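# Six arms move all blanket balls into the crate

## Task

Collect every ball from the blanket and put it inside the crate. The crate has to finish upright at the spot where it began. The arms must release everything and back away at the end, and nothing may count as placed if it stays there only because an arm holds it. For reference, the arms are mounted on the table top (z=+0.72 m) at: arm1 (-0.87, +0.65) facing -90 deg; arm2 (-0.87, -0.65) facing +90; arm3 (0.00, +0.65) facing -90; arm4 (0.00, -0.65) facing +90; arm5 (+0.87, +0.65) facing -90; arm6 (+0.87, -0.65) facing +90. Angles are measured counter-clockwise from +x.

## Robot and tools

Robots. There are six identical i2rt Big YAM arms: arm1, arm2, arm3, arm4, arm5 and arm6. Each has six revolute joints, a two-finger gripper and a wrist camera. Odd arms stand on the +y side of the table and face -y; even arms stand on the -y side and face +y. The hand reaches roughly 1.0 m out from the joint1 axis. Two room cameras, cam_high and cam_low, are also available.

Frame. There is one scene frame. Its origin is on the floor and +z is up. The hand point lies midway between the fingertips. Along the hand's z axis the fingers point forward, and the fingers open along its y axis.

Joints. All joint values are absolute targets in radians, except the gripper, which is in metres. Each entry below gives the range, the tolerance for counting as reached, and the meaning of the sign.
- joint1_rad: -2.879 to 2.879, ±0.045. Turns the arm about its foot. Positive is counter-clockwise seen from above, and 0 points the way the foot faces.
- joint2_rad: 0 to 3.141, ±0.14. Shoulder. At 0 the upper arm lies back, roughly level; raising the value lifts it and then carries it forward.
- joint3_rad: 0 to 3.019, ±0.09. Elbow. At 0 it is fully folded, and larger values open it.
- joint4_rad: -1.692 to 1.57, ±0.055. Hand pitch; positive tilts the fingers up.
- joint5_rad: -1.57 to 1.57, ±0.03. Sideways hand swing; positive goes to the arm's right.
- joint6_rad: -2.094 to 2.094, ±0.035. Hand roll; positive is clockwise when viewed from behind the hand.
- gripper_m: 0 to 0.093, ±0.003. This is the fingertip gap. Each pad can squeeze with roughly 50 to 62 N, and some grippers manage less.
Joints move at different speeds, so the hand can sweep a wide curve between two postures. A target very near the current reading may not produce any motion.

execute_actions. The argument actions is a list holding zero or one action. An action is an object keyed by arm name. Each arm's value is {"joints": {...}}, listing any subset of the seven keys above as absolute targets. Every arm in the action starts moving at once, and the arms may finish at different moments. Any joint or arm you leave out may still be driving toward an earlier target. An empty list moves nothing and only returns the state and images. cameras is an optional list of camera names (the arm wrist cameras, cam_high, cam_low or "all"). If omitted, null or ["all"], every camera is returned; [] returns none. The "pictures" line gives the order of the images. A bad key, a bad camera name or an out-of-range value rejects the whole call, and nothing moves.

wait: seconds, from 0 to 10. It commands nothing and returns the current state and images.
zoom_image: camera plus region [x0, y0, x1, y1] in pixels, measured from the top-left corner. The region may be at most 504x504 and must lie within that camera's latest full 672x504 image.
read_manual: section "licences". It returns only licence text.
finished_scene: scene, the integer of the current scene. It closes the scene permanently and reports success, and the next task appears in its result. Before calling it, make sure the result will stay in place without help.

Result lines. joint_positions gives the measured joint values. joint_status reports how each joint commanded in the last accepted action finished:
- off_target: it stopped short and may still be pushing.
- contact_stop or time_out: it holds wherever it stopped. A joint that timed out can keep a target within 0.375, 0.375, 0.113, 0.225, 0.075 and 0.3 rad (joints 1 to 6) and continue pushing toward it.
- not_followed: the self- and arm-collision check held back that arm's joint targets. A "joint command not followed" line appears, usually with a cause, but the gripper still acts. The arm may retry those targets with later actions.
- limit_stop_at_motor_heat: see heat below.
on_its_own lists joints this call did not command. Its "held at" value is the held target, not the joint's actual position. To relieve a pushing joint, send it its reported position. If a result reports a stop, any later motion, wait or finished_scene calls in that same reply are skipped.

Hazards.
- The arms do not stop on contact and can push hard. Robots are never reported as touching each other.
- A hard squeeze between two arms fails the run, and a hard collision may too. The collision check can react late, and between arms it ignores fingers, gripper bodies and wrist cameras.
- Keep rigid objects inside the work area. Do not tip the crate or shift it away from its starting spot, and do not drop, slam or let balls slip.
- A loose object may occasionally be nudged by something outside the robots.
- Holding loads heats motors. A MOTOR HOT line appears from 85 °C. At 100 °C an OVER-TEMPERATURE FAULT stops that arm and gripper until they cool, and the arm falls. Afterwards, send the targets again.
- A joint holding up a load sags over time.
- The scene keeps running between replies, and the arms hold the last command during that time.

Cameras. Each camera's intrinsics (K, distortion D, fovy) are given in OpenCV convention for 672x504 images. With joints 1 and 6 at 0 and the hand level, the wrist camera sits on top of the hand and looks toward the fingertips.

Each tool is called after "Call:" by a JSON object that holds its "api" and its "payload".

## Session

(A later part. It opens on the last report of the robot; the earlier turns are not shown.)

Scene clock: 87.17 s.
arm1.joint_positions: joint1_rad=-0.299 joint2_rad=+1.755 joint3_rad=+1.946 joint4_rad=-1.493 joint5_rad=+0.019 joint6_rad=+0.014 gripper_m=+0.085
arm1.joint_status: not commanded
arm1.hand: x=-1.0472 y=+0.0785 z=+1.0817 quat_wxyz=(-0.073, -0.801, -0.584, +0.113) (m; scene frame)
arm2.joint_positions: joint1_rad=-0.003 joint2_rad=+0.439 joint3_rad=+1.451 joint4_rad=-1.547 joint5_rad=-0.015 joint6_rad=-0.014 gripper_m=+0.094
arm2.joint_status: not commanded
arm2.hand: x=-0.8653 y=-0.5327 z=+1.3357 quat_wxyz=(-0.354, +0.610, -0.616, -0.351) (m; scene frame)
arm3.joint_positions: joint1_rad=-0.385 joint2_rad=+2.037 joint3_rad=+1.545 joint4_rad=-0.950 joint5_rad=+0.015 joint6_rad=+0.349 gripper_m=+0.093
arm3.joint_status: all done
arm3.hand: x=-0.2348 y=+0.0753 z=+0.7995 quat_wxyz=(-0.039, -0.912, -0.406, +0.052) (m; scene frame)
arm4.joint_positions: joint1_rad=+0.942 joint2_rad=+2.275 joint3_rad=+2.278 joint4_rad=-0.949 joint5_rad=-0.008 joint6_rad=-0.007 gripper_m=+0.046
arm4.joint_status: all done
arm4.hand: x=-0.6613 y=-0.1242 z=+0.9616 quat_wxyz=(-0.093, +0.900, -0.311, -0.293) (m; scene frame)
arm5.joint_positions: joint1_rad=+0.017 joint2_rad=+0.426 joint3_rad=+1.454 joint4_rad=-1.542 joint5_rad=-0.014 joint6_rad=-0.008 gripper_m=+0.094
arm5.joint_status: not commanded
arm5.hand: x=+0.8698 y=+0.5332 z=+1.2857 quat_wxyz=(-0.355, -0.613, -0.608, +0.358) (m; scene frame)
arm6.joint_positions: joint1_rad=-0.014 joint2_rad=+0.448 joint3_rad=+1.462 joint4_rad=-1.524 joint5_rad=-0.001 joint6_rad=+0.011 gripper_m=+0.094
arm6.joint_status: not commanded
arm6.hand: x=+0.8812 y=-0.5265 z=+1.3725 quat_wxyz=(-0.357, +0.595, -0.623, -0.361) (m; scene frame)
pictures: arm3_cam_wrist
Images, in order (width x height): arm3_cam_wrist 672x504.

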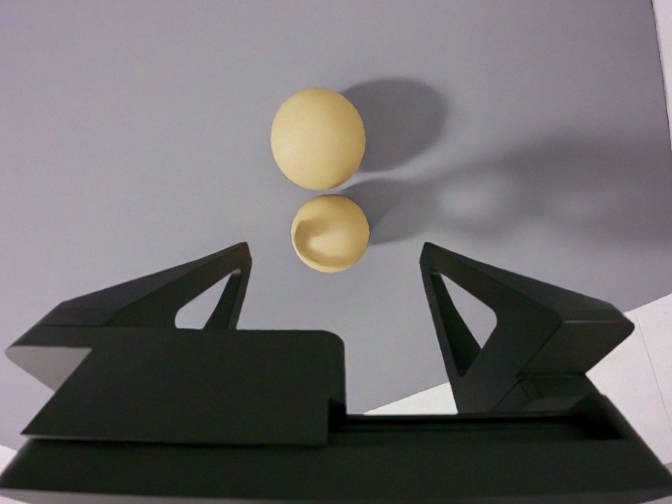

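Call:
{"api": "execute_actions", "payload": {"actions": [{"arm3":{"joints":{"joint1_rad":-0.37,"joint2_rad":2.125,"joint3_rad":1.462,"joint4_rad":-0.812}},"arm4":{"joints":{"gripper_m":0.093}}}], "cameras": ["arm3_cam_wrist"]}}

Scene clock: 88.53 s.
arm1.joint_positions: joint1_rad=-0.299 joint2_rad=+1.755 joint3_rad=+1.946 joint4_rad=-1.493 joint5_rad=+0.019 joint6_rad=+0.014 gripper_m=+0.085
arm1.joint_status: not commanded
arm1.hand: x=-1.0472 y=+0.0785 z=+1.0817 quat_wxyz=(-0.073, -0.801, -0.584, +0.113) (m; scene frame)
arm2.joint_positions: joint1_rad=-0.003 joint2_rad=+0.439 joint3_rad=+1.451 joint4_rad=-1.547 joint5_rad=-0.015 joint6_rad=-0.014 gripper_m=+0.094
arm2.joint_status: not commanded
arm2.hand: x=-0.8653 y=-0.5327 z=+1.3357 quat_wxyz=(-0.354, +0.610, -0.616, -0.351) (m; scene frame)
arm3.joint_positions: joint1_rad=-0.375 joint2_rad=+2.092 joint3_rad=+1.475 joint4_rad=-0.828 joint5_rad=+0.019 joint6_rad=+0.348 gripper_m=+0.093
arm3.joint_status: all done
arm3.hand: x=-0.2264 y=+0.0817 z=+0.7457 quat_wxyz=(-0.037, -0.909, -0.411, +0.052) (m; scene frame)
arm4.joint_positions: joint1_rad=+0.942 joint2_rad=+2.275 joint3_rad=+2.278 joint4_rad=-0.949 joint5_rad=-0.008 joint6_rad=-0.007 gripper_m=+0.093
arm4.joint_status: all done
arm4.hand: x=-0.6613 y=-0.1242 z=+0.9616 quat_wxyz=(-0.093, +0.900, -0.311, -0.293) (m; scene frame)
arm5.joint_positions: joint1_rad=+0.017 joint2_rad=+0.426 joint3_rad=+1.454 joint4_rad=-1.542 joint5_rad=-0.014 joint6_rad=-0.008 gripper_m=+0.094
arm5.joint_status: not commanded
arm5.hand: x=+0.8698 y=+0.5332 z=+1.2857 quat_wxyz=(-0.355, -0.613, -0.608, +0.358) (m; scene frame)
arm6.joint_positions: joint1_rad=-0.014 joint2_rad=+0.448 joint3_rad=+1.462 joint4_rad=-1.524 joint5_rad=-0.001 joint6_rad=+0.011 gripper_m=+0.094
arm6.joint_status: not commanded
arm6.hand: x=+0.8812 y=-0.5265 z=+1.3725 quat_wxyz=(-0.357, +0.595, -0.623, -0.361) (m; scene frame)
pictures: arm3_cam_wrist
Images, in order (width x height): arm3_cam_wrist 672x504.

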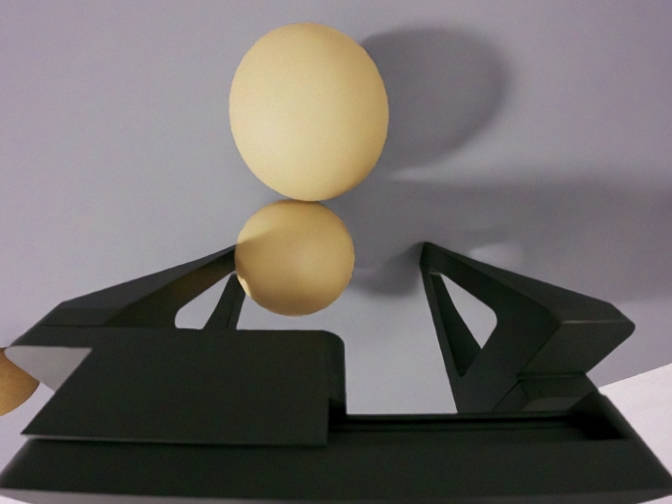

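Call:
{"api": "execute_actions", "payload": {"actions": [{"arm3":{"joints":{"joint1_rad":-0.34}},"arm4":{"joints":{"joint2_rad":1.43,"joint3_rad":1.54,"joint4_rad":-1.31}}}], "cameras": ["arm3_cam_wrist"]}}

Scene clock: 90.73 s.
arm1.joint_positions: joint1_rad=-0.299 joint2_rad=+1.755 joint3_rad=+1.946 joint4_rad=-1.493 joint5_rad=+0.019 joint6_rad=+0.014 gripper_m=+0.085
arm1.joint_status: not commanded
arm1.hand: x=-1.0472 y=+0.0785 z=+1.0817 quat_wxyz=(-0.073, -0.801, -0.584, +0.113) (m; scene frame)
arm2.joint_positions: joint1_rad=-0.003 joint2_rad=+0.439 joint3_rad=+1.451 joint4_rad=-1.547 joint5_rad=-0.015 joint6_rad=-0.014 gripper_m=+0.094
arm2.joint_status: not commanded
arm2.hand: x=-0.8653 y=-0.5327 z=+1.3357 quat_wxyz=(-0.354, +0.610, -0.616, -0.351) (m; scene frame)
arm3.joint_positions: joint1_rad=-0.359 joint2_rad=+2.092 joint3_rad=+1.475 joint4_rad=-0.828 joint5_rad=+0.024 joint6_rad=+0.348 gripper_m=+0.093
arm3.joint_status: all done
arm3.hand: x=-0.2182 y=+0.0785 z=+0.7457 quat_wxyz=(-0.036, -0.906, -0.418, +0.054) (m; scene frame)
arm4.joint_positions: joint1_rad=+0.942 joint2_rad=+1.409 joint3_rad=+1.545 joint4_rad=-1.294 joint5_rad=-0.008 joint6_rad=-0.007 gripper_m=+0.093
arm4.joint_status: all done
arm4.hand: x=-0.3940 y=-0.3334 z=+1.1270 quat_wxyz=(-0.059, +0.925, -0.319, -0.196) (m; scene frame)
arm5.joint_positions: joint1_rad=+0.017 joint2_rad=+0.426 joint3_rad=+1.454 joint4_rad=-1.542 joint5_rad=-0.014 joint6_rad=-0.008 gripper_m=+0.094
arm5.joint_status: not commanded
arm5.hand: x=+0.8698 y=+0.5332 z=+1.2857 quat_wxyz=(-0.355, -0.613, -0.608, +0.358) (m; scene frame)
arm6.joint_positions: joint1_rad=-0.014 joint2_rad=+0.448 joint3_rad=+1.462 joint4_rad=-1.524 joint5_rad=-0.001 joint6_rad=+0.011 gripper_m=+0.094
arm6.joint_status: not commanded
arm6.hand: x=+0.8812 y=-0.5265 z=+1.3725 quat_wxyz=(-0.357, +0.595, -0.623, -0.361) (m; scene frame)
pictures: arm3_cam_wrist
Images, in order (width x height): arm3_cam_wrist 672x504.

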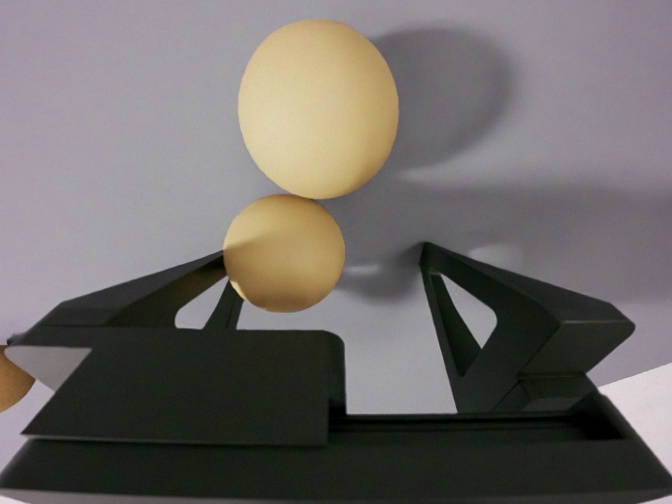

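Call:
{"api": "execute_actions", "payload": {"actions": [{"arm3":{"joints":{"joint2_rad":2.0,"joint3_rad":1.52,"joint4_rad":-0.93}},"arm4":{"joints":{"joint1_rad":0.3}}}], "cameras": ["arm3_cam_wrist","cam_high"]}}

Scene clock: 92.47 s.
arm1.joint_positions: joint1_rad=-0.299 joint2_rad=+1.755 joint3_rad=+1.946 joint4_rad=-1.493 joint5_rad=+0.019 joint6_rad=+0.014 gripper_m=+0.085
arm1.joint_status: not commanded
arm1.hand: x=-1.0472 y=+0.0785 z=+1.0817 quat_wxyz=(-0.073, -0.801, -0.584, +0.113) (m; scene frame)
arm2.joint_positions: joint1_rad=-0.003 joint2_rad=+0.439 joint3_rad=+1.451 joint4_rad=-1.547 joint5_rad=-0.015 joint6_rad=-0.014 gripper_m=+0.094
arm2.joint_status: not commanded
arm2.hand: x=-0.8653 y=-0.5327 z=+1.3357 quat_wxyz=(-0.354, +0.610, -0.616, -0.351) (m; scene frame)
arm3.joint_positions: joint1_rad=-0.351 joint2_rad=+1.986 joint3_rad=+1.487 joint4_rad=-0.913 joint5_rad=+0.019 joint6_rad=+0.349 gripper_m=+0.093
arm3.joint_status: all done
arm3.hand: x=-0.2123 y=+0.0772 z=+0.8095 quat_wxyz=(-0.050, -0.904, -0.421, +0.063) (m; scene frame)
arm4.joint_positions: joint1_rad=+0.295 joint2_rad=+1.410 joint3_rad=+1.545 joint4_rad=-1.294 joint5_rad=-0.008 joint6_rad=-0.007 gripper_m=+0.093
arm4.joint_status: all done
arm4.hand: x=-0.1256 y=-0.1577 z=+1.1228 quat_wxyz=(-0.117, +0.777, -0.597, -0.163) (m; scene frame)
arm5.joint_positions: joint1_rad=+0.017 joint2_rad=+0.426 joint3_rad=+1.454 joint4_rad=-1.542 joint5_rad=-0.014 joint6_rad=-0.008 gripper_m=+0.094
arm5.joint_status: not commanded
arm5.hand: x=+0.8698 y=+0.5332 z=+1.2857 quat_wxyz=(-0.355, -0.613, -0.608, +0.358) (m; scene frame)
arm6.joint_positions: joint1_rad=-0.014 joint2_rad=+0.448 joint3_rad=+1.462 joint4_rad=-1.524 joint5_rad=-0.001 joint6_rad=+0.011 gripper_m=+0.094
arm6.joint_status: not commanded
arm6.hand: x=+0.8812 y=-0.5265 z=+1.3725 quat_wxyz=(-0.357, +0.595, -0.623, -0.361) (m; scene frame)
pictures: arm3_cam_wrist, cam_high
Images, in order (width x height): arm3_cam_wrist 672x504, cam_high 672x504.

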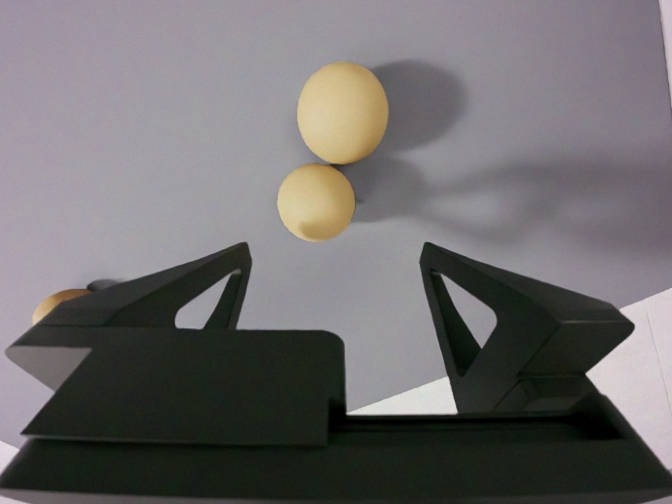

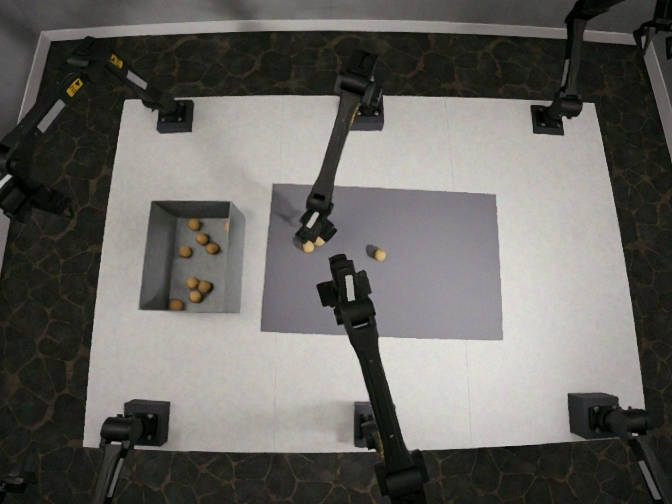

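Call:
{"api": "execute_actions", "payload": {"actions": [{"arm3":{"joints":{"joint1_rad":-0.328,"joint2_rad":2.1,"joint3_rad":1.49,"joint4_rad":-0.83}}}], "cameras": ["arm3_cam_wrist"]}}

Scene clock: 94.73 s.
arm1.joint_positions: joint1_rad=-0.299 joint2_rad=+1.755 joint3_rad=+1.946 joint4_rad=-1.493 joint5_rad=+0.019 joint6_rad=+0.014 gripper_m=+0.085
arm1.joint_status: not commanded
arm1.hand: x=-1.0472 y=+0.0785 z=+1.0817 quat_wxyz=(-0.073, -0.801, -0.584, +0.113) (m; scene frame)
arm2.joint_positions: joint1_rad=-0.003 joint2_rad=+0.439 joint3_rad=+1.451 joint4_rad=-1.547 joint5_rad=-0.015 joint6_rad=-0.014 gripper_m=+0.094
arm2.joint_status: not commanded
arm2.hand: x=-0.8653 y=-0.5327 z=+1.3357 quat_wxyz=(-0.354, +0.610, -0.616, -0.351) (m; scene frame)
arm3.joint_positions: joint1_rad=-0.336 joint2_rad=+2.093 joint3_rad=+1.487 joint4_rad=-0.847 joint5_rad=+0.019 joint6_rad=+0.349 gripper_m=+0.093
arm3.joint_status: all done
arm3.hand: x=-0.2046 y=+0.0728 z=+0.7485 quat_wxyz=(-0.035, -0.902, -0.428, +0.049) (m; scene frame)
arm4.joint_positions: joint1_rad=+0.295 joint2_rad=+1.410 joint3_rad=+1.545 joint4_rad=-1.294 joint5_rad=-0.008 joint6_rad=-0.007 gripper_m=+0.093
arm4.joint_status: not commanded
arm4.hand: x=-0.1256 y=-0.1577 z=+1.1228 quat_wxyz=(-0.117, +0.777, -0.597, -0.163) (m; scene frame)
arm5.joint_positions: joint1_rad=+0.017 joint2_rad=+0.426 joint3_rad=+1.454 joint4_rad=-1.542 joint5_rad=-0.014 joint6_rad=-0.008 gripper_m=+0.094
arm5.joint_status: not commanded
arm5.hand: x=+0.8698 y=+0.5332 z=+1.2857 quat_wxyz=(-0.355, -0.613, -0.608, +0.358) (m; scene frame)
arm6.joint_positions: joint1_rad=-0.014 joint2_rad=+0.448 joint3_rad=+1.462 joint4_rad=-1.524 joint5_rad=-0.001 joint6_rad=+0.011 gripper_m=+0.094
arm6.joint_status: not commanded
arm6.hand: x=+0.8812 y=-0.5265 z=+1.3725 quat_wxyz=(-0.357, +0.595, -0.623, -0.361) (m; scene frame)
pictures: arm3_cam_wrist
Images, in order (width x height): arm3_cam_wrist 672x504.

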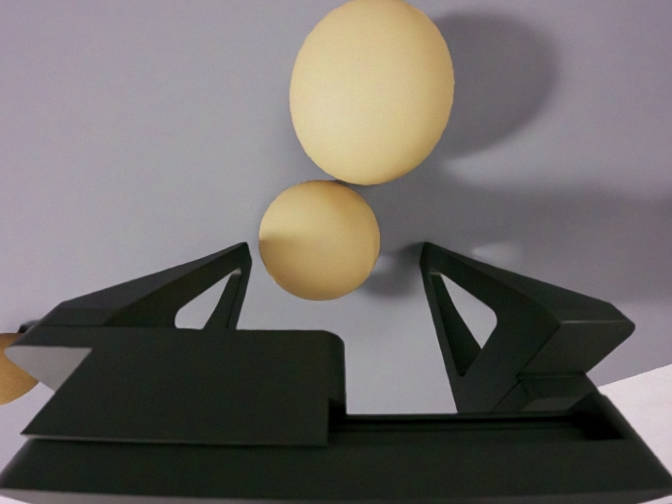

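Call:
{"api": "execute_actions", "payload": {"actions": [{"arm3":{"joints":{"gripper_m":0.04}}}], "cameras": ["arm3_cam_wrist"]}}

Scene clock: 95.57 s.
arm1.joint_positions: joint1_rad=-0.299 joint2_rad=+1.755 joint3_rad=+1.946 joint4_rad=-1.493 joint5_rad=+0.019 joint6_rad=+0.014 gripper_m=+0.085
arm1.joint_status: not commanded
arm1.hand: x=-1.0472 y=+0.0785 z=+1.0817 quat_wxyz=(-0.073, -0.801, -0.584, +0.113) (m; scene frame)
arm2.joint_positions: joint1_rad=-0.003 joint2_rad=+0.439 joint3_rad=+1.451 joint4_rad=-1.547 joint5_rad=-0.015 joint6_rad=-0.014 gripper_m=+0.094
arm2.joint_status: not commanded
arm2.hand: x=-0.8653 y=-0.5327 z=+1.3357 quat_wxyz=(-0.354, +0.610, -0.616, -0.351) (m; scene frame)
arm3.joint_positions: joint1_rad=-0.336 joint2_rad=+2.093 joint3_rad=+1.487 joint4_rad=-0.847 joint5_rad=+0.017 joint6_rad=+0.350 gripper_m=+0.040
arm3.joint_status: all done
arm3.hand: x=-0.2043 y=+0.0727 z=+0.7485 quat_wxyz=(-0.036, -0.902, -0.428, +0.048) (m; scene frame)
arm4.joint_positions: joint1_rad=+0.295 joint2_rad=+1.410 joint3_rad=+1.545 joint4_rad=-1.294 joint5_rad=-0.008 joint6_rad=-0.007 gripper_m=+0.093
arm4.joint_status: not commanded
arm4.hand: x=-0.1256 y=-0.1577 z=+1.1228 quat_wxyz=(-0.117, +0.777, -0.597, -0.163) (m; scene frame)
arm5.joint_positions: joint1_rad=+0.017 joint2_rad=+0.426 joint3_rad=+1.454 joint4_rad=-1.542 joint5_rad=-0.014 joint6_rad=-0.008 gripper_m=+0.094
arm5.joint_status: not commanded
arm5.hand: x=+0.8698 y=+0.5332 z=+1.2857 quat_wxyz=(-0.355, -0.613, -0.608, +0.358) (m; scene frame)
arm6.joint_positions: joint1_rad=-0.014 joint2_rad=+0.448 joint3_rad=+1.462 joint4_rad=-1.524 joint5_rad=-0.001 joint6_rad=+0.011 gripper_m=+0.094
arm6.joint_status: not commanded
arm6.hand: x=+0.8812 y=-0.5265 z=+1.3725 quat_wxyz=(-0.357, +0.595, -0.623, -0.361) (m; scene frame)
pictures: arm3_cam_wrist
Images, in order (width x height): arm3_cam_wrist 672x504.

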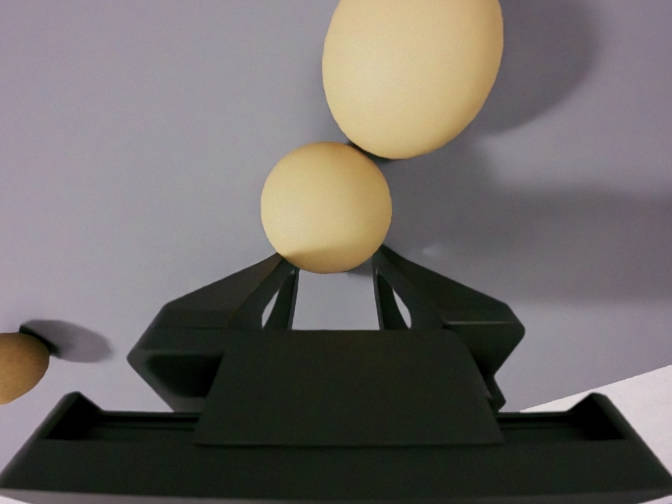

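Call:
{"api": "execute_actions", "payload": {"actions": [{"arm3":{"joints":{"gripper_m":0.093}}}], "cameras": []}}

Call:
{"api": "execute_actions", "payload": {"actions": [{"arm3":{"joints":{"joint1_rad":-0.358,"joint2_rad":2.185,"joint3_rad":1.59,"joint4_rad":-0.878}}}], "cameras": ["arm3_cam_wrist"]}}

Scene clock: 96.80 s.
arm1.joint_positions: joint1_rad=-0.299 joint2_rad=+1.755 joint3_rad=+1.946 joint4_rad=-1.493 joint5_rad=+0.019 joint6_rad=+0.014 gripper_m=+0.085
arm1.joint_status: not commanded
arm1.hand: x=-1.0472 y=+0.0785 z=+1.0817 quat_wxyz=(-0.073, -0.801, -0.584, +0.113) (m; scene frame)
arm2.joint_positions: joint1_rad=-0.003 joint2_rad=+0.439 joint3_rad=+1.451 joint4_rad=-1.547 joint5_rad=-0.015 joint6_rad=-0.014 gripper_m=+0.094
arm2.joint_status: not commanded
arm2.hand: x=-0.8653 y=-0.5327 z=+1.3357 quat_wxyz=(-0.354, +0.610, -0.616, -0.351) (m; scene frame)
arm3.joint_positions: joint1_rad=-0.336 joint2_rad=+2.093 joint3_rad=+1.487 joint4_rad=-0.847 joint5_rad=+0.017 joint6_rad=+0.350 gripper_m=+0.093
arm3.joint_status: all done
arm3.hand: x=-0.2043 y=+0.0727 z=+0.7485 quat_wxyz=(-0.036, -0.902, -0.428, +0.048) (m; scene frame)
arm4.joint_positions: joint1_rad=+0.295 joint2_rad=+1.410 joint3_rad=+1.545 joint4_rad=-1.294 joint5_rad=-0.008 joint6_rad=-0.007 gripper_m=+0.093
arm4.joint_status: not commanded
arm4.hand: x=-0.1256 y=-0.1577 z=+1.1228 quat_wxyz=(-0.117, +0.777, -0.597, -0.163) (m; scene frame)
arm5.joint_positions: joint1_rad=+0.017 joint2_rad=+0.426 joint3_rad=+1.454 joint4_rad=-1.542 joint5_rad=-0.014 joint6_rad=-0.008 gripper_m=+0.094
arm5.joint_status: not commanded
arm5.hand: x=+0.8698 y=+0.5332 z=+1.2857 quat_wxyz=(-0.355, -0.613, -0.608, +0.358) (m; scene frame)
arm6.joint_positions: joint1_rad=-0.014 joint2_rad=+0.448 joint3_rad=+1.462 joint4_rad=-1.524 joint5_rad=-0.001 joint6_rad=+0.011 gripper_m=+0.094
arm6.joint_status: not commanded
arm6.hand: x=+0.8812 y=-0.5265 z=+1.3725 quat_wxyz=(-0.357, +0.595, -0.623, -0.361) (m; scene frame)
pictures: none
No camera images: the call's "cameras" was empty. Leave "cameras" out to get every camera's image.

Scene clock: 97.53 s.
arm1.joint_positions: joint1_rad=-0.299 joint2_rad=+1.755 joint3_rad=+1.946 joint4_rad=-1.493 joint5_rad=+0.019 joint6_rad=+0.014 gripper_m=+0.085
arm1.joint_status: not commanded
arm1.hand: x=-1.0472 y=+0.0785 z=+1.0817 quat_wxyz=(-0.073, -0.801, -0.584, +0.113) (m; scene frame)
arm2.joint_positions: joint1_rad=-0.003 joint2_rad=+0.439 joint3_rad=+1.451 joint4_rad=-1.547 joint5_rad=-0.015 joint6_rad=-0.014 gripper_m=+0.094
arm2.joint_status: not commanded
arm2.hand: x=-0.8653 y=-0.5327 z=+1.3357 quat_wxyz=(-0.354, +0.610, -0.616, -0.351) (m; scene frame)
arm3.joint_positions: joint1_rad=-0.344 joint2_rad=+2.139 joint3_rad=+1.562 joint4_rad=-0.869 joint5_rad=+0.018 joint6_rad=+0.351 gripper_m=+0.093
arm3.joint_status: all done
arm3.hand: x=-0.2163 y=+0.0543 z=+0.7464 quat_wxyz=(-0.038, -0.904, -0.423, +0.051) (m; scene frame)
arm4.joint_positions: joint1_rad=+0.295 joint2_rad=+1.410 joint3_rad=+1.545 joint4_rad=-1.294 joint5_rad=-0.008 joint6_rad=-0.007 gripper_m=+0.093
arm4.joint_status: not commanded
arm4.hand: x=-0.1256 y=-0.1577 z=+1.1228 quat_wxyz=(-0.117, +0.777, -0.597, -0.163) (m; scene frame)
arm5.joint_positions: joint1_rad=+0.017 joint2_rad=+0.426 joint3_rad=+1.454 joint4_rad=-1.542 joint5_rad=-0.014 joint6_rad=-0.008 gripper_m=+0.094
arm5.joint_status: not commanded
arm5.hand: x=+0.8698 y=+0.5332 z=+1.2857 quat_wxyz=(-0.355, -0.613, -0.608, +0.358) (m; scene frame)
arm6.joint_positions: joint1_rad=-0.014 joint2_rad=+0.448 joint3_rad=+1.462 joint4_rad=-1.524 joint5_rad=-0.001 joint6_rad=+0.011 gripper_m=+0.094
arm6.joint_status: not commanded
arm6.hand: x=+0.8812 y=-0.5265 z=+1.3725 quat_wxyz=(-0.357, +0.595, -0.623, -0.361) (m; scene frame)
pictures: arm3_cam_wrist
Images, in order (width x height): arm3_cam_wrist 672x504.

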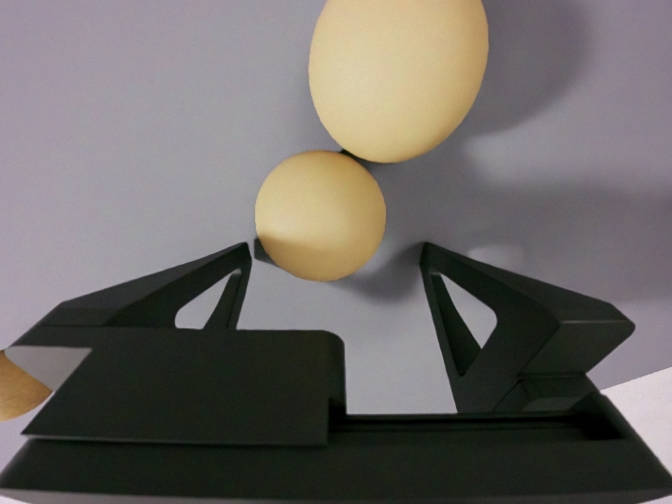

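Call:
{"api": "execute_actions", "payload": {"actions": [], "cameras": ["cam_high","arm3_cam_wrist"]}}

Call:
{"api": "zoom_image", "payload": {"camera": "cam_high", "region": [250, 170, 420, 300]}}

Scene clock: 97.87 s.
arm1.joint_positions: joint1_rad=-0.299 joint2_rad=+1.755 joint3_rad=+1.946 joint4_rad=-1.493 joint5_rad=+0.019 joint6_rad=+0.014 gripper_m=+0.085
arm1.joint_status: not commanded
arm1.hand: x=-1.0472 y=+0.0785 z=+1.0817 quat_wxyz=(-0.073, -0.801, -0.584, +0.113) (m; scene frame)
arm2.joint_positions: joint1_rad=-0.003 joint2_rad=+0.439 joint3_rad=+1.451 joint4_rad=-1.547 joint5_rad=-0.015 joint6_rad=-0.014 gripper_m=+0.094
arm2.joint_status: not commanded
arm2.hand: x=-0.8653 y=-0.5327 z=+1.3357 quat_wxyz=(-0.354, +0.610, -0.616, -0.351) (m; scene frame)
arm3.joint_positions: joint1_rad=-0.344 joint2_rad=+2.139 joint3_rad=+1.562 joint4_rad=-0.869 joint5_rad=+0.018 joint6_rad=+0.351 gripper_m=+0.093
arm3.joint_status: all done
arm3.hand: x=-0.2163 y=+0.0543 z=+0.7464 quat_wxyz=(-0.038, -0.904, -0.423, +0.051) (m; scene frame)
arm4.joint_positions: joint1_rad=+0.295 joint2_rad=+1.410 joint3_rad=+1.545 joint4_rad=-1.294 joint5_rad=-0.008 joint6_rad=-0.007 gripper_m=+0.093
arm4.joint_status: not commanded
arm4.hand: x=-0.1256 y=-0.1577 z=+1.1228 quat_wxyz=(-0.117, +0.777, -0.597, -0.163) (m; scene frame)
arm5.joint_positions: joint1_rad=+0.017 joint2_rad=+0.426 joint3_rad=+1.454 joint4_rad=-1.542 joint5_rad=-0.014 joint6_rad=-0.008 gripper_m=+0.094
arm5.joint_status: not commanded
arm5.hand: x=+0.8698 y=+0.5332 z=+1.2857 quat_wxyz=(-0.355, -0.613, -0.608, +0.358) (m; scene frame)
arm6.joint_positions: joint1_rad=-0.014 joint2_rad=+0.448 joint3_rad=+1.462 joint4_rad=-1.524 joint5_rad=-0.001 joint6_rad=+0.011 gripper_m=+0.094
arm6.joint_status: not commanded
arm6.hand: x=+0.8812 y=-0.5265 z=+1.3725 quat_wxyz=(-0.357, +0.595, -0.623, -0.361) (m; scene frame)
pictures: arm3_cam_wrist, cam_high
Images, in order (width x height): arm3_cam_wrist 672x504, cam_high 672x504.

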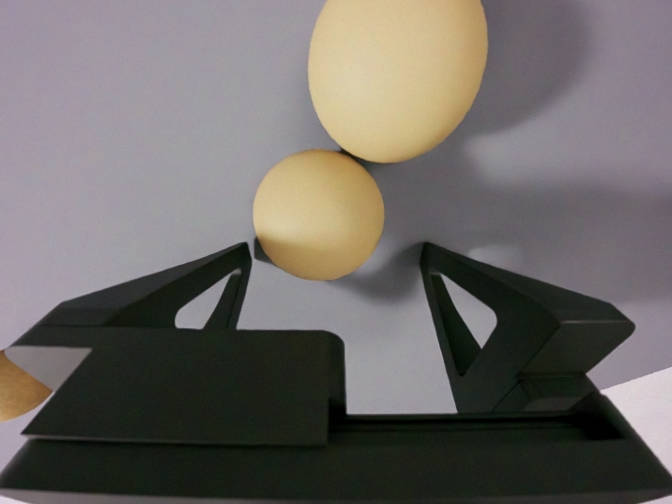

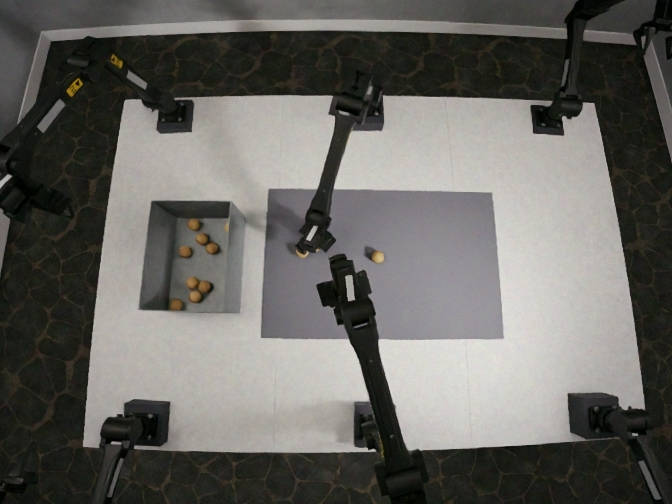

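Region (250, 170, 420, 300) of cam_high's 672x504 image, scaled by 2.965, with more detail than that image has; it fills the top 385 rows of this view, and the rest is white.

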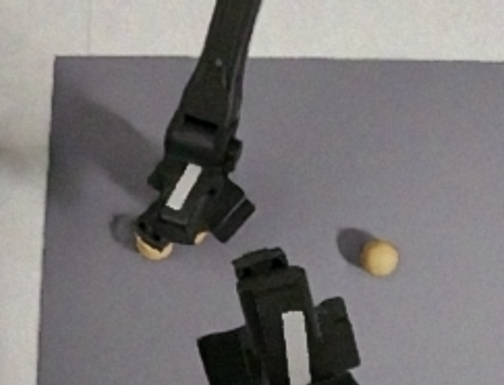

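Call:
{"api": "execute_actions", "payload": {"actions": [{"arm3":{"joints":{"joint3_rad":1.69,"joint4_rad":-0.985}}}], "cameras": ["arm3_cam_wrist"]}}

Scene clock: 99.20 s.
arm1.joint_positions: joint1_rad=-0.299 joint2_rad=+1.755 joint3_rad=+1.946 joint4_rad=-1.493 joint5_rad=+0.019 joint6_rad=+0.014 gripper_m=+0.085
arm1.joint_status: not commanded
arm1.hand: x=-1.0472 y=+0.0785 z=+1.0817 quat_wxyz=(-0.073, -0.801, -0.584, +0.113) (m; scene frame)
arm2.joint_positions: joint1_rad=-0.003 joint2_rad=+0.439 joint3_rad=+1.451 joint4_rad=-1.547 joint5_rad=-0.015 joint6_rad=-0.014 gripper_m=+0.094
arm2.joint_status: not commanded
arm2.hand: x=-0.8653 y=-0.5327 z=+1.3357 quat_wxyz=(-0.354, +0.610, -0.616, -0.351) (m; scene frame)
arm3.joint_positions: joint1_rad=-0.345 joint2_rad=+2.170 joint3_rad=+1.648 joint4_rad=-0.968 joint5_rad=+0.018 joint6_rad=+0.351 gripper_m=+0.093
arm3.joint_status: all done
arm3.hand: x=-0.2200 y=+0.0461 z=+0.7553 quat_wxyz=(-0.023, -0.905, -0.423, +0.036) (m; scene frame)
arm4.joint_positions: joint1_rad=+0.295 joint2_rad=+1.410 joint3_rad=+1.545 joint4_rad=-1.294 joint5_rad=-0.008 joint6_rad=-0.007 gripper_m=+0.093
arm4.joint_status: not commanded
arm4.hand: x=-0.1256 y=-0.1577 z=+1.1228 quat_wxyz=(-0.117, +0.777, -0.597, -0.163) (m; scene frame)
arm5.joint_positions: joint1_rad=+0.017 joint2_rad=+0.426 joint3_rad=+1.454 joint4_rad=-1.542 joint5_rad=-0.014 joint6_rad=-0.008 gripper_m=+0.094
arm5.joint_status: not commanded
arm5.hand: x=+0.8698 y=+0.5332 z=+1.2857 quat_wxyz=(-0.355, -0.613, -0.608, +0.358) (m; scene frame)
arm6.joint_positions: joint1_rad=-0.014 joint2_rad=+0.448 joint3_rad=+1.462 joint4_rad=-1.524 joint5_rad=-0.001 joint6_rad=+0.011 gripper_m=+0.094
arm6.joint_status: not commanded
arm6.hand: x=+0.8812 y=-0.5265 z=+1.3725 quat_wxyz=(-0.357, +0.595, -0.623, -0.361) (m; scene frame)
pictures: arm3_cam_wrist
Images, in order (width x height): arm3_cam_wrist 672x504.

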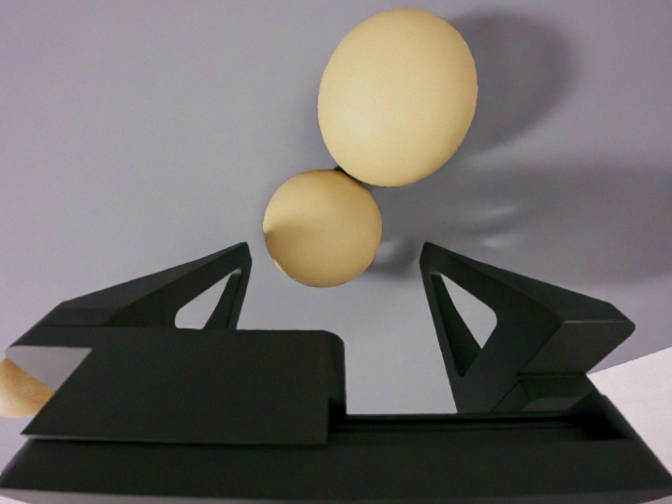

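Call:
{"api": "execute_actions", "payload": {"actions": [{"arm3":{"joints":{"joint2_rad":2.215,"joint3_rad":1.73,"joint4_rad":-1.0}}}], "cameras": ["arm3_cam_wrist"]}}

Scene clock: 100.20 s.
arm1.joint_positions: joint1_rad=-0.299 joint2_rad=+1.755 joint3_rad=+1.946 joint4_rad=-1.493 joint5_rad=+0.019 joint6_rad=+0.014 gripper_m=+0.085
arm1.joint_status: not commanded
arm1.hand: x=-1.0472 y=+0.0785 z=+1.0817 quat_wxyz=(-0.073, -0.801, -0.584, +0.113) (m; scene frame)
arm2.joint_positions: joint1_rad=-0.003 joint2_rad=+0.439 joint3_rad=+1.451 joint4_rad=-1.547 joint5_rad=-0.015 joint6_rad=-0.014 gripper_m=+0.094
arm2.joint_status: not commanded
arm2.hand: x=-0.8653 y=-0.5327 z=+1.3357 quat_wxyz=(-0.354, +0.610, -0.616, -0.351) (m; scene frame)
arm3.joint_positions: joint1_rad=-0.345 joint2_rad=+2.194 joint3_rad=+1.686 joint4_rad=-0.983 joint5_rad=+0.018 joint6_rad=+0.351 gripper_m=+0.093
arm3.joint_status: all done
arm3.hand: x=-0.2229 y=+0.0379 z=+0.7528 quat_wxyz=(-0.022, -0.905, -0.423, +0.035) (m; scene frame)
arm4.joint_positions: joint1_rad=+0.295 joint2_rad=+1.410 joint3_rad=+1.545 joint4_rad=-1.294 joint5_rad=-0.008 joint6_rad=-0.007 gripper_m=+0.093
arm4.joint_status: not commanded
arm4.hand: x=-0.1256 y=-0.1577 z=+1.1228 quat_wxyz=(-0.117, +0.777, -0.597, -0.163) (m; scene frame)
arm5.joint_positions: joint1_rad=+0.017 joint2_rad=+0.426 joint3_rad=+1.454 joint4_rad=-1.542 joint5_rad=-0.014 joint6_rad=-0.008 gripper_m=+0.094
arm5.joint_status: not commanded
arm5.hand: x=+0.8698 y=+0.5332 z=+1.2857 quat_wxyz=(-0.355, -0.613, -0.608, +0.358) (m; scene frame)
arm6.joint_positions: joint1_rad=-0.014 joint2_rad=+0.448 joint3_rad=+1.462 joint4_rad=-1.524 joint5_rad=-0.001 joint6_rad=+0.011 gripper_m=+0.094
arm6.joint_status: not commanded
arm6.hand: x=+0.8812 y=-0.5265 z=+1.3725 quat_wxyz=(-0.357, +0.595, -0.623, -0.361) (m; scene frame)
pictures: arm3_cam_wrist
Images, in order (width x height): arm3_cam_wrist 672x504.

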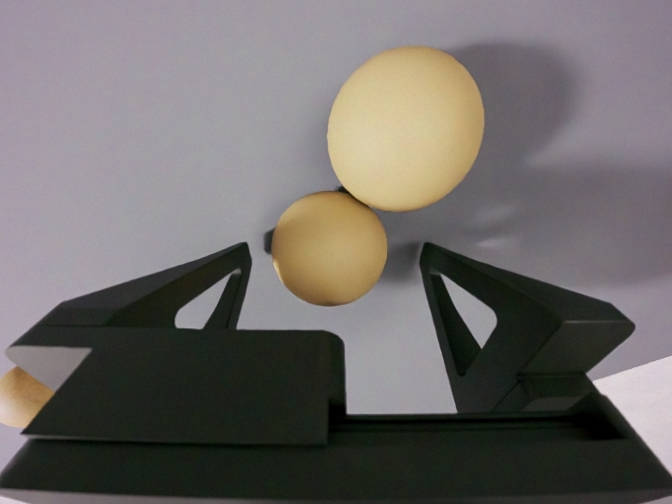

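Call:
{"api": "execute_actions", "payload": {"actions": [{"arm3":{"joints":{"joint2_rad":2.24,"joint3_rad":1.77,"joint4_rad":-1.02}}}], "cameras": ["arm3_cam_wrist"]}}

Call:
{"api": "execute_actions", "payload": {"actions": [{"arm3":{"joints":{"gripper_m":0.04}}}], "cameras": ["arm3_cam_wrist"]}}

Scene clock: 101.13 s.
arm1.joint_positions: joint1_rad=-0.299 joint2_rad=+1.755 joint3_rad=+1.946 joint4_rad=-1.493 joint5_rad=+0.019 joint6_rad=+0.014 gripper_m=+0.085
arm1.joint_status: not commanded
arm1.hand: x=-1.0472 y=+0.0785 z=+1.0817 quat_wxyz=(-0.073, -0.801, -0.584, +0.113) (m; scene frame)
arm2.joint_positions: joint1_rad=-0.003 joint2_rad=+0.439 joint3_rad=+1.451 joint4_rad=-1.547 joint5_rad=-0.015 joint6_rad=-0.014 gripper_m=+0.094
arm2.joint_status: not commanded
arm2.hand: x=-0.8653 y=-0.5327 z=+1.3357 quat_wxyz=(-0.354, +0.610, -0.616, -0.351) (m; scene frame)
arm3.joint_positions: joint1_rad=-0.345 joint2_rad=+2.220 joint3_rad=+1.725 joint4_rad=-1.003 joint5_rad=+0.018 joint6_rad=+0.351 gripper_m=+0.093
arm3.joint_status: all done
arm3.hand: x=-0.2255 y=+0.0308 z=+0.7503 quat_wxyz=(-0.020, -0.905, -0.423, +0.033) (m; scene frame)
arm4.joint_positions: joint1_rad=+0.295 joint2_rad=+1.410 joint3_rad=+1.545 joint4_rad=-1.294 joint5_rad=-0.008 joint6_rad=-0.007 gripper_m=+0.093
arm4.joint_status: not commanded
arm4.hand: x=-0.1256 y=-0.1577 z=+1.1228 quat_wxyz=(-0.117, +0.777, -0.597, -0.163) (m; scene frame)
arm5.joint_positions: joint1_rad=+0.017 joint2_rad=+0.426 joint3_rad=+1.454 joint4_rad=-1.542 joint5_rad=-0.014 joint6_rad=-0.008 gripper_m=+0.094
arm5.joint_status: not commanded
arm5.hand: x=+0.8698 y=+0.5332 z=+1.2857 quat_wxyz=(-0.355, -0.613, -0.608, +0.358) (m; scene frame)
arm6.joint_positions: joint1_rad=-0.014 joint2_rad=+0.448 joint3_rad=+1.462 joint4_rad=-1.524 joint5_rad=-0.001 joint6_rad=+0.011 gripper_m=+0.094
arm6.joint_status: not commanded
arm6.hand: x=+0.8812 y=-0.5265 z=+1.3725 quat_wxyz=(-0.357, +0.595, -0.623, -0.361) (m; scene frame)
pictures: arm3_cam_wrist
Images, in order (width x height): arm3_cam_wrist 672x504.

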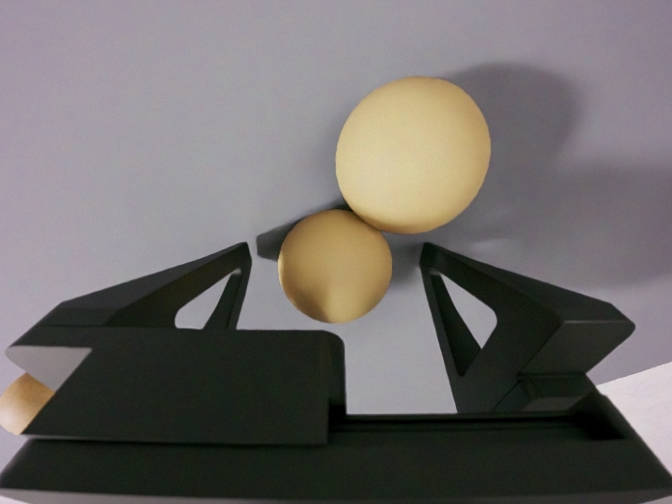

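Scene clock: 101.73 s.
arm1.joint_positions: joint1_rad=-0.299 joint2_rad=+1.755 joint3_rad=+1.946 joint4_rad=-1.493 joint5_rad=+0.019 joint6_rad=+0.014 gripper_m=+0.085
arm1.joint_status: not commanded
arm1.hand: x=-1.0472 y=+0.0785 z=+1.0817 quat_wxyz=(-0.073, -0.801, -0.584, +0.113) (m; scene frame)
arm2.joint_positions: joint1_rad=-0.003 joint2_rad=+0.439 joint3_rad=+1.451 joint4_rad=-1.547 joint5_rad=-0.015 joint6_rad=-0.014 gripper_m=+0.094
arm2.joint_status: not commanded
arm2.hand: x=-0.8653 y=-0.5327 z=+1.3357 quat_wxyz=(-0.354, +0.610, -0.616, -0.351) (m; scene frame)
arm3.joint_positions: joint1_rad=-0.345 joint2_rad=+2.220 joint3_rad=+1.725 joint4_rad=-1.003 joint5_rad=+0.018 joint6_rad=+0.351 gripper_m=+0.047
arm3.joint_status: gripper_m off_target (ended at +0.047, target +0.040)
arm3.hand: x=-0.2255 y=+0.0308 z=+0.7503 quat_wxyz=(-0.020, -0.905, -0.423, +0.033) (m; scene frame)
arm4.joint_positions: joint1_rad=+0.295 joint2_rad=+1.410 joint3_rad=+1.545 joint4_rad=-1.294 joint5_rad=-0.008 joint6_rad=-0.007 gripper_m=+0.093
arm4.joint_status: not commanded
arm4.hand: x=-0.1256 y=-0.1577 z=+1.1228 quat_wxyz=(-0.117, +0.777, -0.597, -0.163) (m; scene frame)
arm5.joint_positions: joint1_rad=+0.017 joint2_rad=+0.426 joint3_rad=+1.454 joint4_rad=-1.542 joint5_rad=-0.014 joint6_rad=-0.008 gripper_m=+0.094
arm5.joint_status: not commanded
arm5.hand: x=+0.8698 y=+0.5332 z=+1.2857 quat_wxyz=(-0.355, -0.613, -0.608, +0.358) (m; scene frame)
arm6.joint_positions: joint1_rad=-0.014 joint2_rad=+0.448 joint3_rad=+1.462 joint4_rad=-1.524 joint5_rad=-0.001 joint6_rad=+0.011 gripper_m=+0.094
arm6.joint_status: not commanded
arm6.hand: x=+0.8812 y=-0.5265 z=+1.3725 quat_wxyz=(-0.357, +0.595, -0.623, -0.361) (m; scene frame)
pictures: arm3_cam_wrist
Images, in order (width x height): arm3_cam_wrist 672x504.

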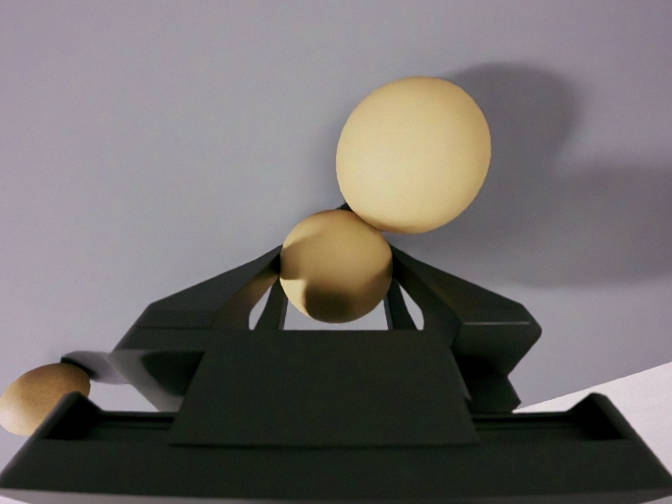

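Call:
{"api": "execute_actions", "payload": {"actions": [{"arm3":{"joints":{"joint2_rad":1.43,"joint3_rad":1.54,"joint4_rad":-1.31}},"arm4":{"joints":{"joint1_rad":-0.02}}}], "cameras": []}}

Call:
{"api": "execute_actions", "payload": {"actions": [{"arm3":{"joints":{"joint1_rad":-0.794,"joint6_rad":0}},"arm4":{"joints":{"joint2_rad":2.04,"joint3_rad":1.6,"joint4_rad":-0.94}}}], "cameras": ["arm4_cam_wrist","arm3_cam_wrist","cam_high"]}}

Scene clock: 104.17 s.
arm1.joint_positions: joint1_rad=-0.299 joint2_rad=+1.755 joint3_rad=+1.946 joint4_rad=-1.493 joint5_rad=+0.019 joint6_rad=+0.014 gripper_m=+0.085
arm1.joint_status: not commanded
arm1.hand: x=-1.0472 y=+0.0785 z=+1.0817 quat_wxyz=(-0.073, -0.801, -0.584, +0.113) (m; scene frame)
arm2.joint_positions: joint1_rad=-0.003 joint2_rad=+0.439 joint3_rad=+1.451 joint4_rad=-1.547 joint5_rad=-0.015 joint6_rad=-0.014 gripper_m=+0.094
arm2.joint_status: not commanded
arm2.hand: x=-0.8653 y=-0.5327 z=+1.3357 quat_wxyz=(-0.354, +0.610, -0.616, -0.351) (m; scene frame)
arm3.joint_positions: joint1_rad=-0.345 joint2_rad=+1.432 joint3_rad=+1.529 joint4_rad=-1.292 joint5_rad=+0.018 joint6_rad=+0.351 gripper_m=+0.047
arm3.joint_status: all done
arm3.hand: x=-0.1738 y=+0.1742 z=+1.1083 quat_wxyz=(-0.126, -0.890, -0.415, +0.138) (m; scene frame)
arm4.joint_positions: joint1_rad=-0.030 joint2_rad=+1.410 joint3_rad=+1.545 joint4_rad=-1.294 joint5_rad=-0.008 joint6_rad=-0.007 gripper_m=+0.093
arm4.joint_status: all done
arm4.hand: x=+0.0372 y=-0.1424 z=+1.1216 quat_wxyz=(-0.142, +0.670, -0.715, -0.140) (m; scene frame)
arm5.joint_positions: joint1_rad=+0.017 joint2_rad=+0.426 joint3_rad=+1.454 joint4_rad=-1.542 joint5_rad=-0.014 joint6_rad=-0.008 gripper_m=+0.094
arm5.joint_status: not commanded
arm5.hand: x=+0.8698 y=+0.5332 z=+1.2857 quat_wxyz=(-0.355, -0.613, -0.608, +0.358) (m; scene frame)
arm6.joint_positions: joint1_rad=-0.014 joint2_rad=+0.448 joint3_rad=+1.462 joint4_rad=-1.524 joint5_rad=-0.001 joint6_rad=+0.011 gripper_m=+0.094
arm6.joint_status: not commanded
arm6.hand: x=+0.8812 y=-0.5265 z=+1.3725 quat_wxyz=(-0.357, +0.595, -0.623, -0.361) (m; scene frame)
pictures: none
No camera images: the call's "cameras" was empty. Leave "cameras" out to get every camera's image.

Scene clock: 105.57 s.
arm1.joint_positions: joint1_rad=-0.299 joint2_rad=+1.755 joint3_rad=+1.946 joint4_rad=-1.493 joint5_rad=+0.019 joint6_rad=+0.014 gripper_m=+0.085
arm1.joint_status: not commanded
arm1.hand: x=-1.0472 y=+0.0785 z=+1.0817 quat_wxyz=(-0.073, -0.801, -0.584, +0.113) (m; scene frame)
arm2.joint_positions: joint1_rad=-0.003 joint2_rad=+0.439 joint3_rad=+1.451 joint4_rad=-1.547 joint5_rad=-0.015 joint6_rad=-0.014 gripper_m=+0.094
arm2.joint_status: not commanded
arm2.hand: x=-0.8653 y=-0.5327 z=+1.3357 quat_wxyz=(-0.354, +0.610, -0.616, -0.351) (m; scene frame)
arm3.joint_positions: joint1_rad=-0.803 joint2_rad=+1.432 joint3_rad=+1.529 joint4_rad=-1.292 joint5_rad=+0.017 joint6_rad=+0.012 gripper_m=+0.047
arm3.joint_status: all done
arm3.hand: x=-0.3663 y=+0.3002 z=+1.1084 quat_wxyz=(-0.063, -0.913, -0.362, +0.176) (m; scene frame)
arm4.joint_positions: joint1_rad=-0.030 joint2_rad=+2.054 joint3_rad=+1.579 joint4_rad=-0.958 joint5_rad=-0.008 joint6_rad=-0.007 gripper_m=+0.093
arm4.joint_status: all done
arm4.hand: x=+0.0440 y=-0.0202 z=+0.7945 quat_wxyz=(-0.042, +0.683, -0.728, -0.048) (m; scene frame)
arm5.joint_positions: joint1_rad=+0.017 joint2_rad=+0.426 joint3_rad=+1.454 joint4_rad=-1.542 joint5_rad=-0.014 joint6_rad=-0.008 gripper_m=+0.094
arm5.joint_status: not commanded
arm5.hand: x=+0.8698 y=+0.5332 z=+1.2857 quat_wxyz=(-0.355, -0.613, -0.608, +0.358) (m; scene frame)
arm6.joint_positions: joint1_rad=-0.014 joint2_rad=+0.448 joint3_rad=+1.462 joint4_rad=-1.524 joint5_rad=-0.001 joint6_rad=+0.011 gripper_m=+0.094
arm6.joint_status: not commanded
arm6.hand: x=+0.8812 y=-0.5265 z=+1.3725 quat_wxyz=(-0.357, +0.595, -0.623, -0.361) (m; scene frame)
pictures: arm3_cam_wrist, arm4_cam_wrist, cam_high
Images, in order (width x height): arm3_cam_wrist 672x504, arm4_cam_wrist 672x504, cam_high 672x504.

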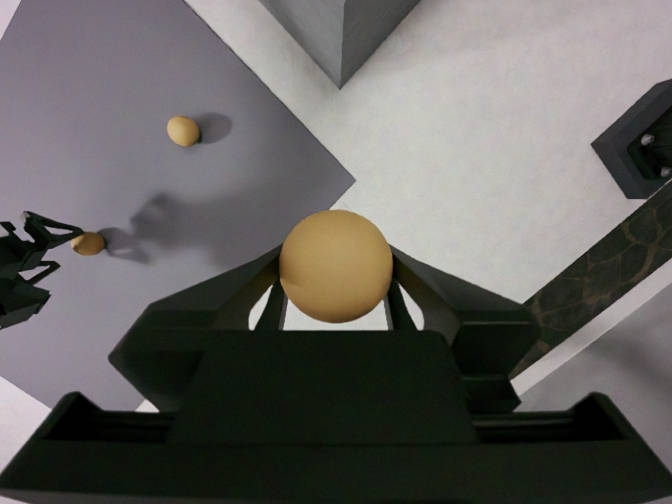

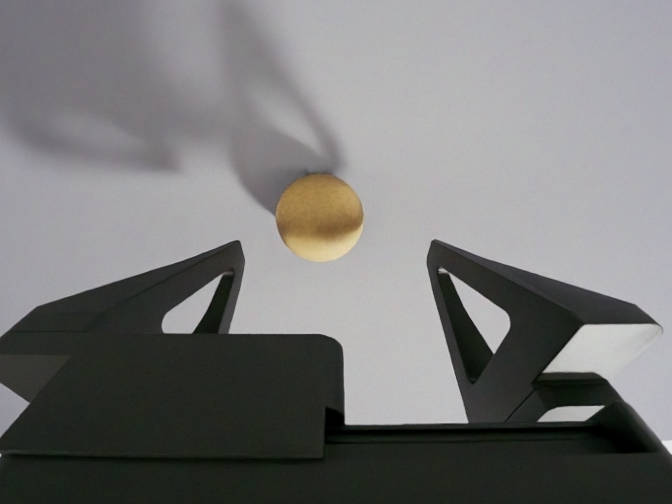

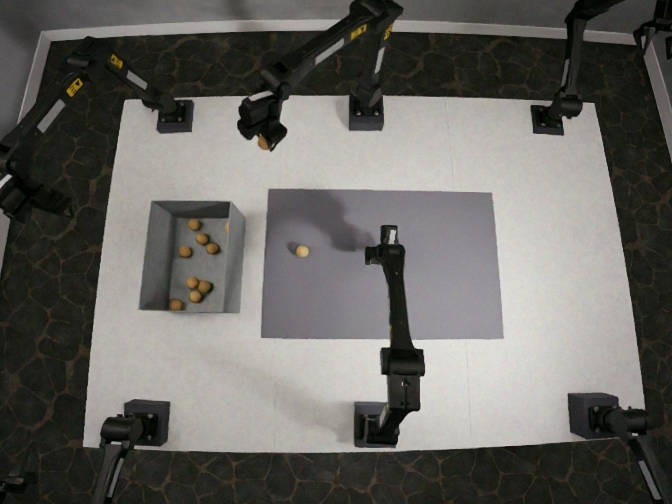

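Call:
{"api": "execute_actions", "payload": {"actions": [{"arm3":{"joints":{"joint2_rad":2.38,"joint3_rad":2.42,"joint4_rad":-0.70}},"arm4":{"joints":{"joint1_rad":-0.005,"joint2_rad":2.15,"joint3_rad":1.57,"joint4_rad":-0.865}}}], "cameras": ["arm4_cam_wrist","cam_high"]}}

Scene clock: 109.00 s.
arm1.joint_positions: joint1_rad=-0.299 joint2_rad=+1.755 joint3_rad=+1.946 joint4_rad=-1.493 joint5_rad=+0.019 joint6_rad=+0.014 gripper_m=+0.085
arm1.joint_status: not commanded
arm1.hand: x=-1.0472 y=+0.0785 z=+1.0817 quat_wxyz=(-0.073, -0.801, -0.584, +0.113) (m; scene frame)
arm2.joint_positions: joint1_rad=-0.003 joint2_rad=+0.439 joint3_rad=+1.451 joint4_rad=-1.547 joint5_rad=-0.015 joint6_rad=-0.014 gripper_m=+0.094
arm2.joint_status: not commanded
arm2.hand: x=-0.8653 y=-0.5327 z=+1.3357 quat_wxyz=(-0.354, +0.610, -0.616, -0.351) (m; scene frame)
arm3.joint_positions: joint1_rad=-0.803 joint2_rad=+2.380 joint3_rad=+2.368 joint4_rad=-0.725 joint5_rad=+0.017 joint6_rad=+0.011 gripper_m=+0.047
arm3.joint_status: all done
arm3.hand: x=-0.6538 y=+0.0221 z=+0.9589 quat_wxyz=(-0.147, -0.851, -0.335, +0.378) (m; scene frame)
arm4.joint_positions: joint1_rad=-0.012 joint2_rad=+2.129 joint3_rad=+1.571 joint4_rad=-0.883 joint5_rad=-0.008 joint6_rad=-0.007 gripper_m=+0.093
arm4.joint_status: all done
arm4.hand: x=+0.0329 y=-0.0155 z=+0.7484 quat_wxyz=(-0.038, +0.689, -0.722, -0.046) (m; scene frame)
arm5.joint_positions: joint1_rad=+0.017 joint2_rad=+0.426 joint3_rad=+1.454 joint4_rad=-1.542 joint5_rad=-0.014 joint6_rad=-0.008 gripper_m=+0.094
arm5.joint_status: not commanded
arm5.hand: x=+0.8698 y=+0.5332 z=+1.2857 quat_wxyz=(-0.355, -0.613, -0.608, +0.358) (m; scene frame)
arm6.joint_positions: joint1_rad=-0.014 joint2_rad=+0.448 joint3_rad=+1.462 joint4_rad=-1.524 joint5_rad=-0.001 joint6_rad=+0.011 gripper_m=+0.094
arm6.joint_status: not commanded
arm6.hand: x=+0.8812 y=-0.5265 z=+1.3725 quat_wxyz=(-0.357, +0.595, -0.623, -0.361) (m; scene frame)
pictures: arm4_cam_wrist, cam_high
Images, in order (width x height): arm4_cam_wrist 672x504, cam_high 672x504.

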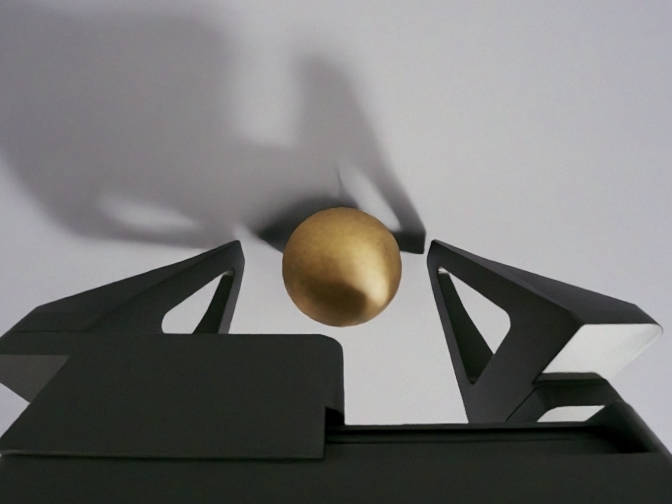

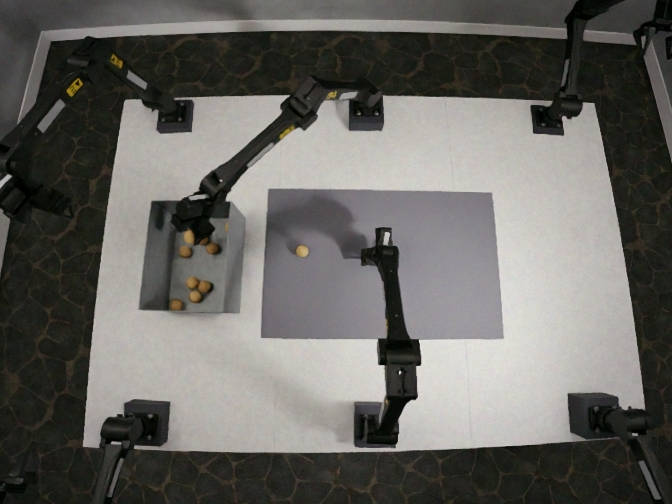

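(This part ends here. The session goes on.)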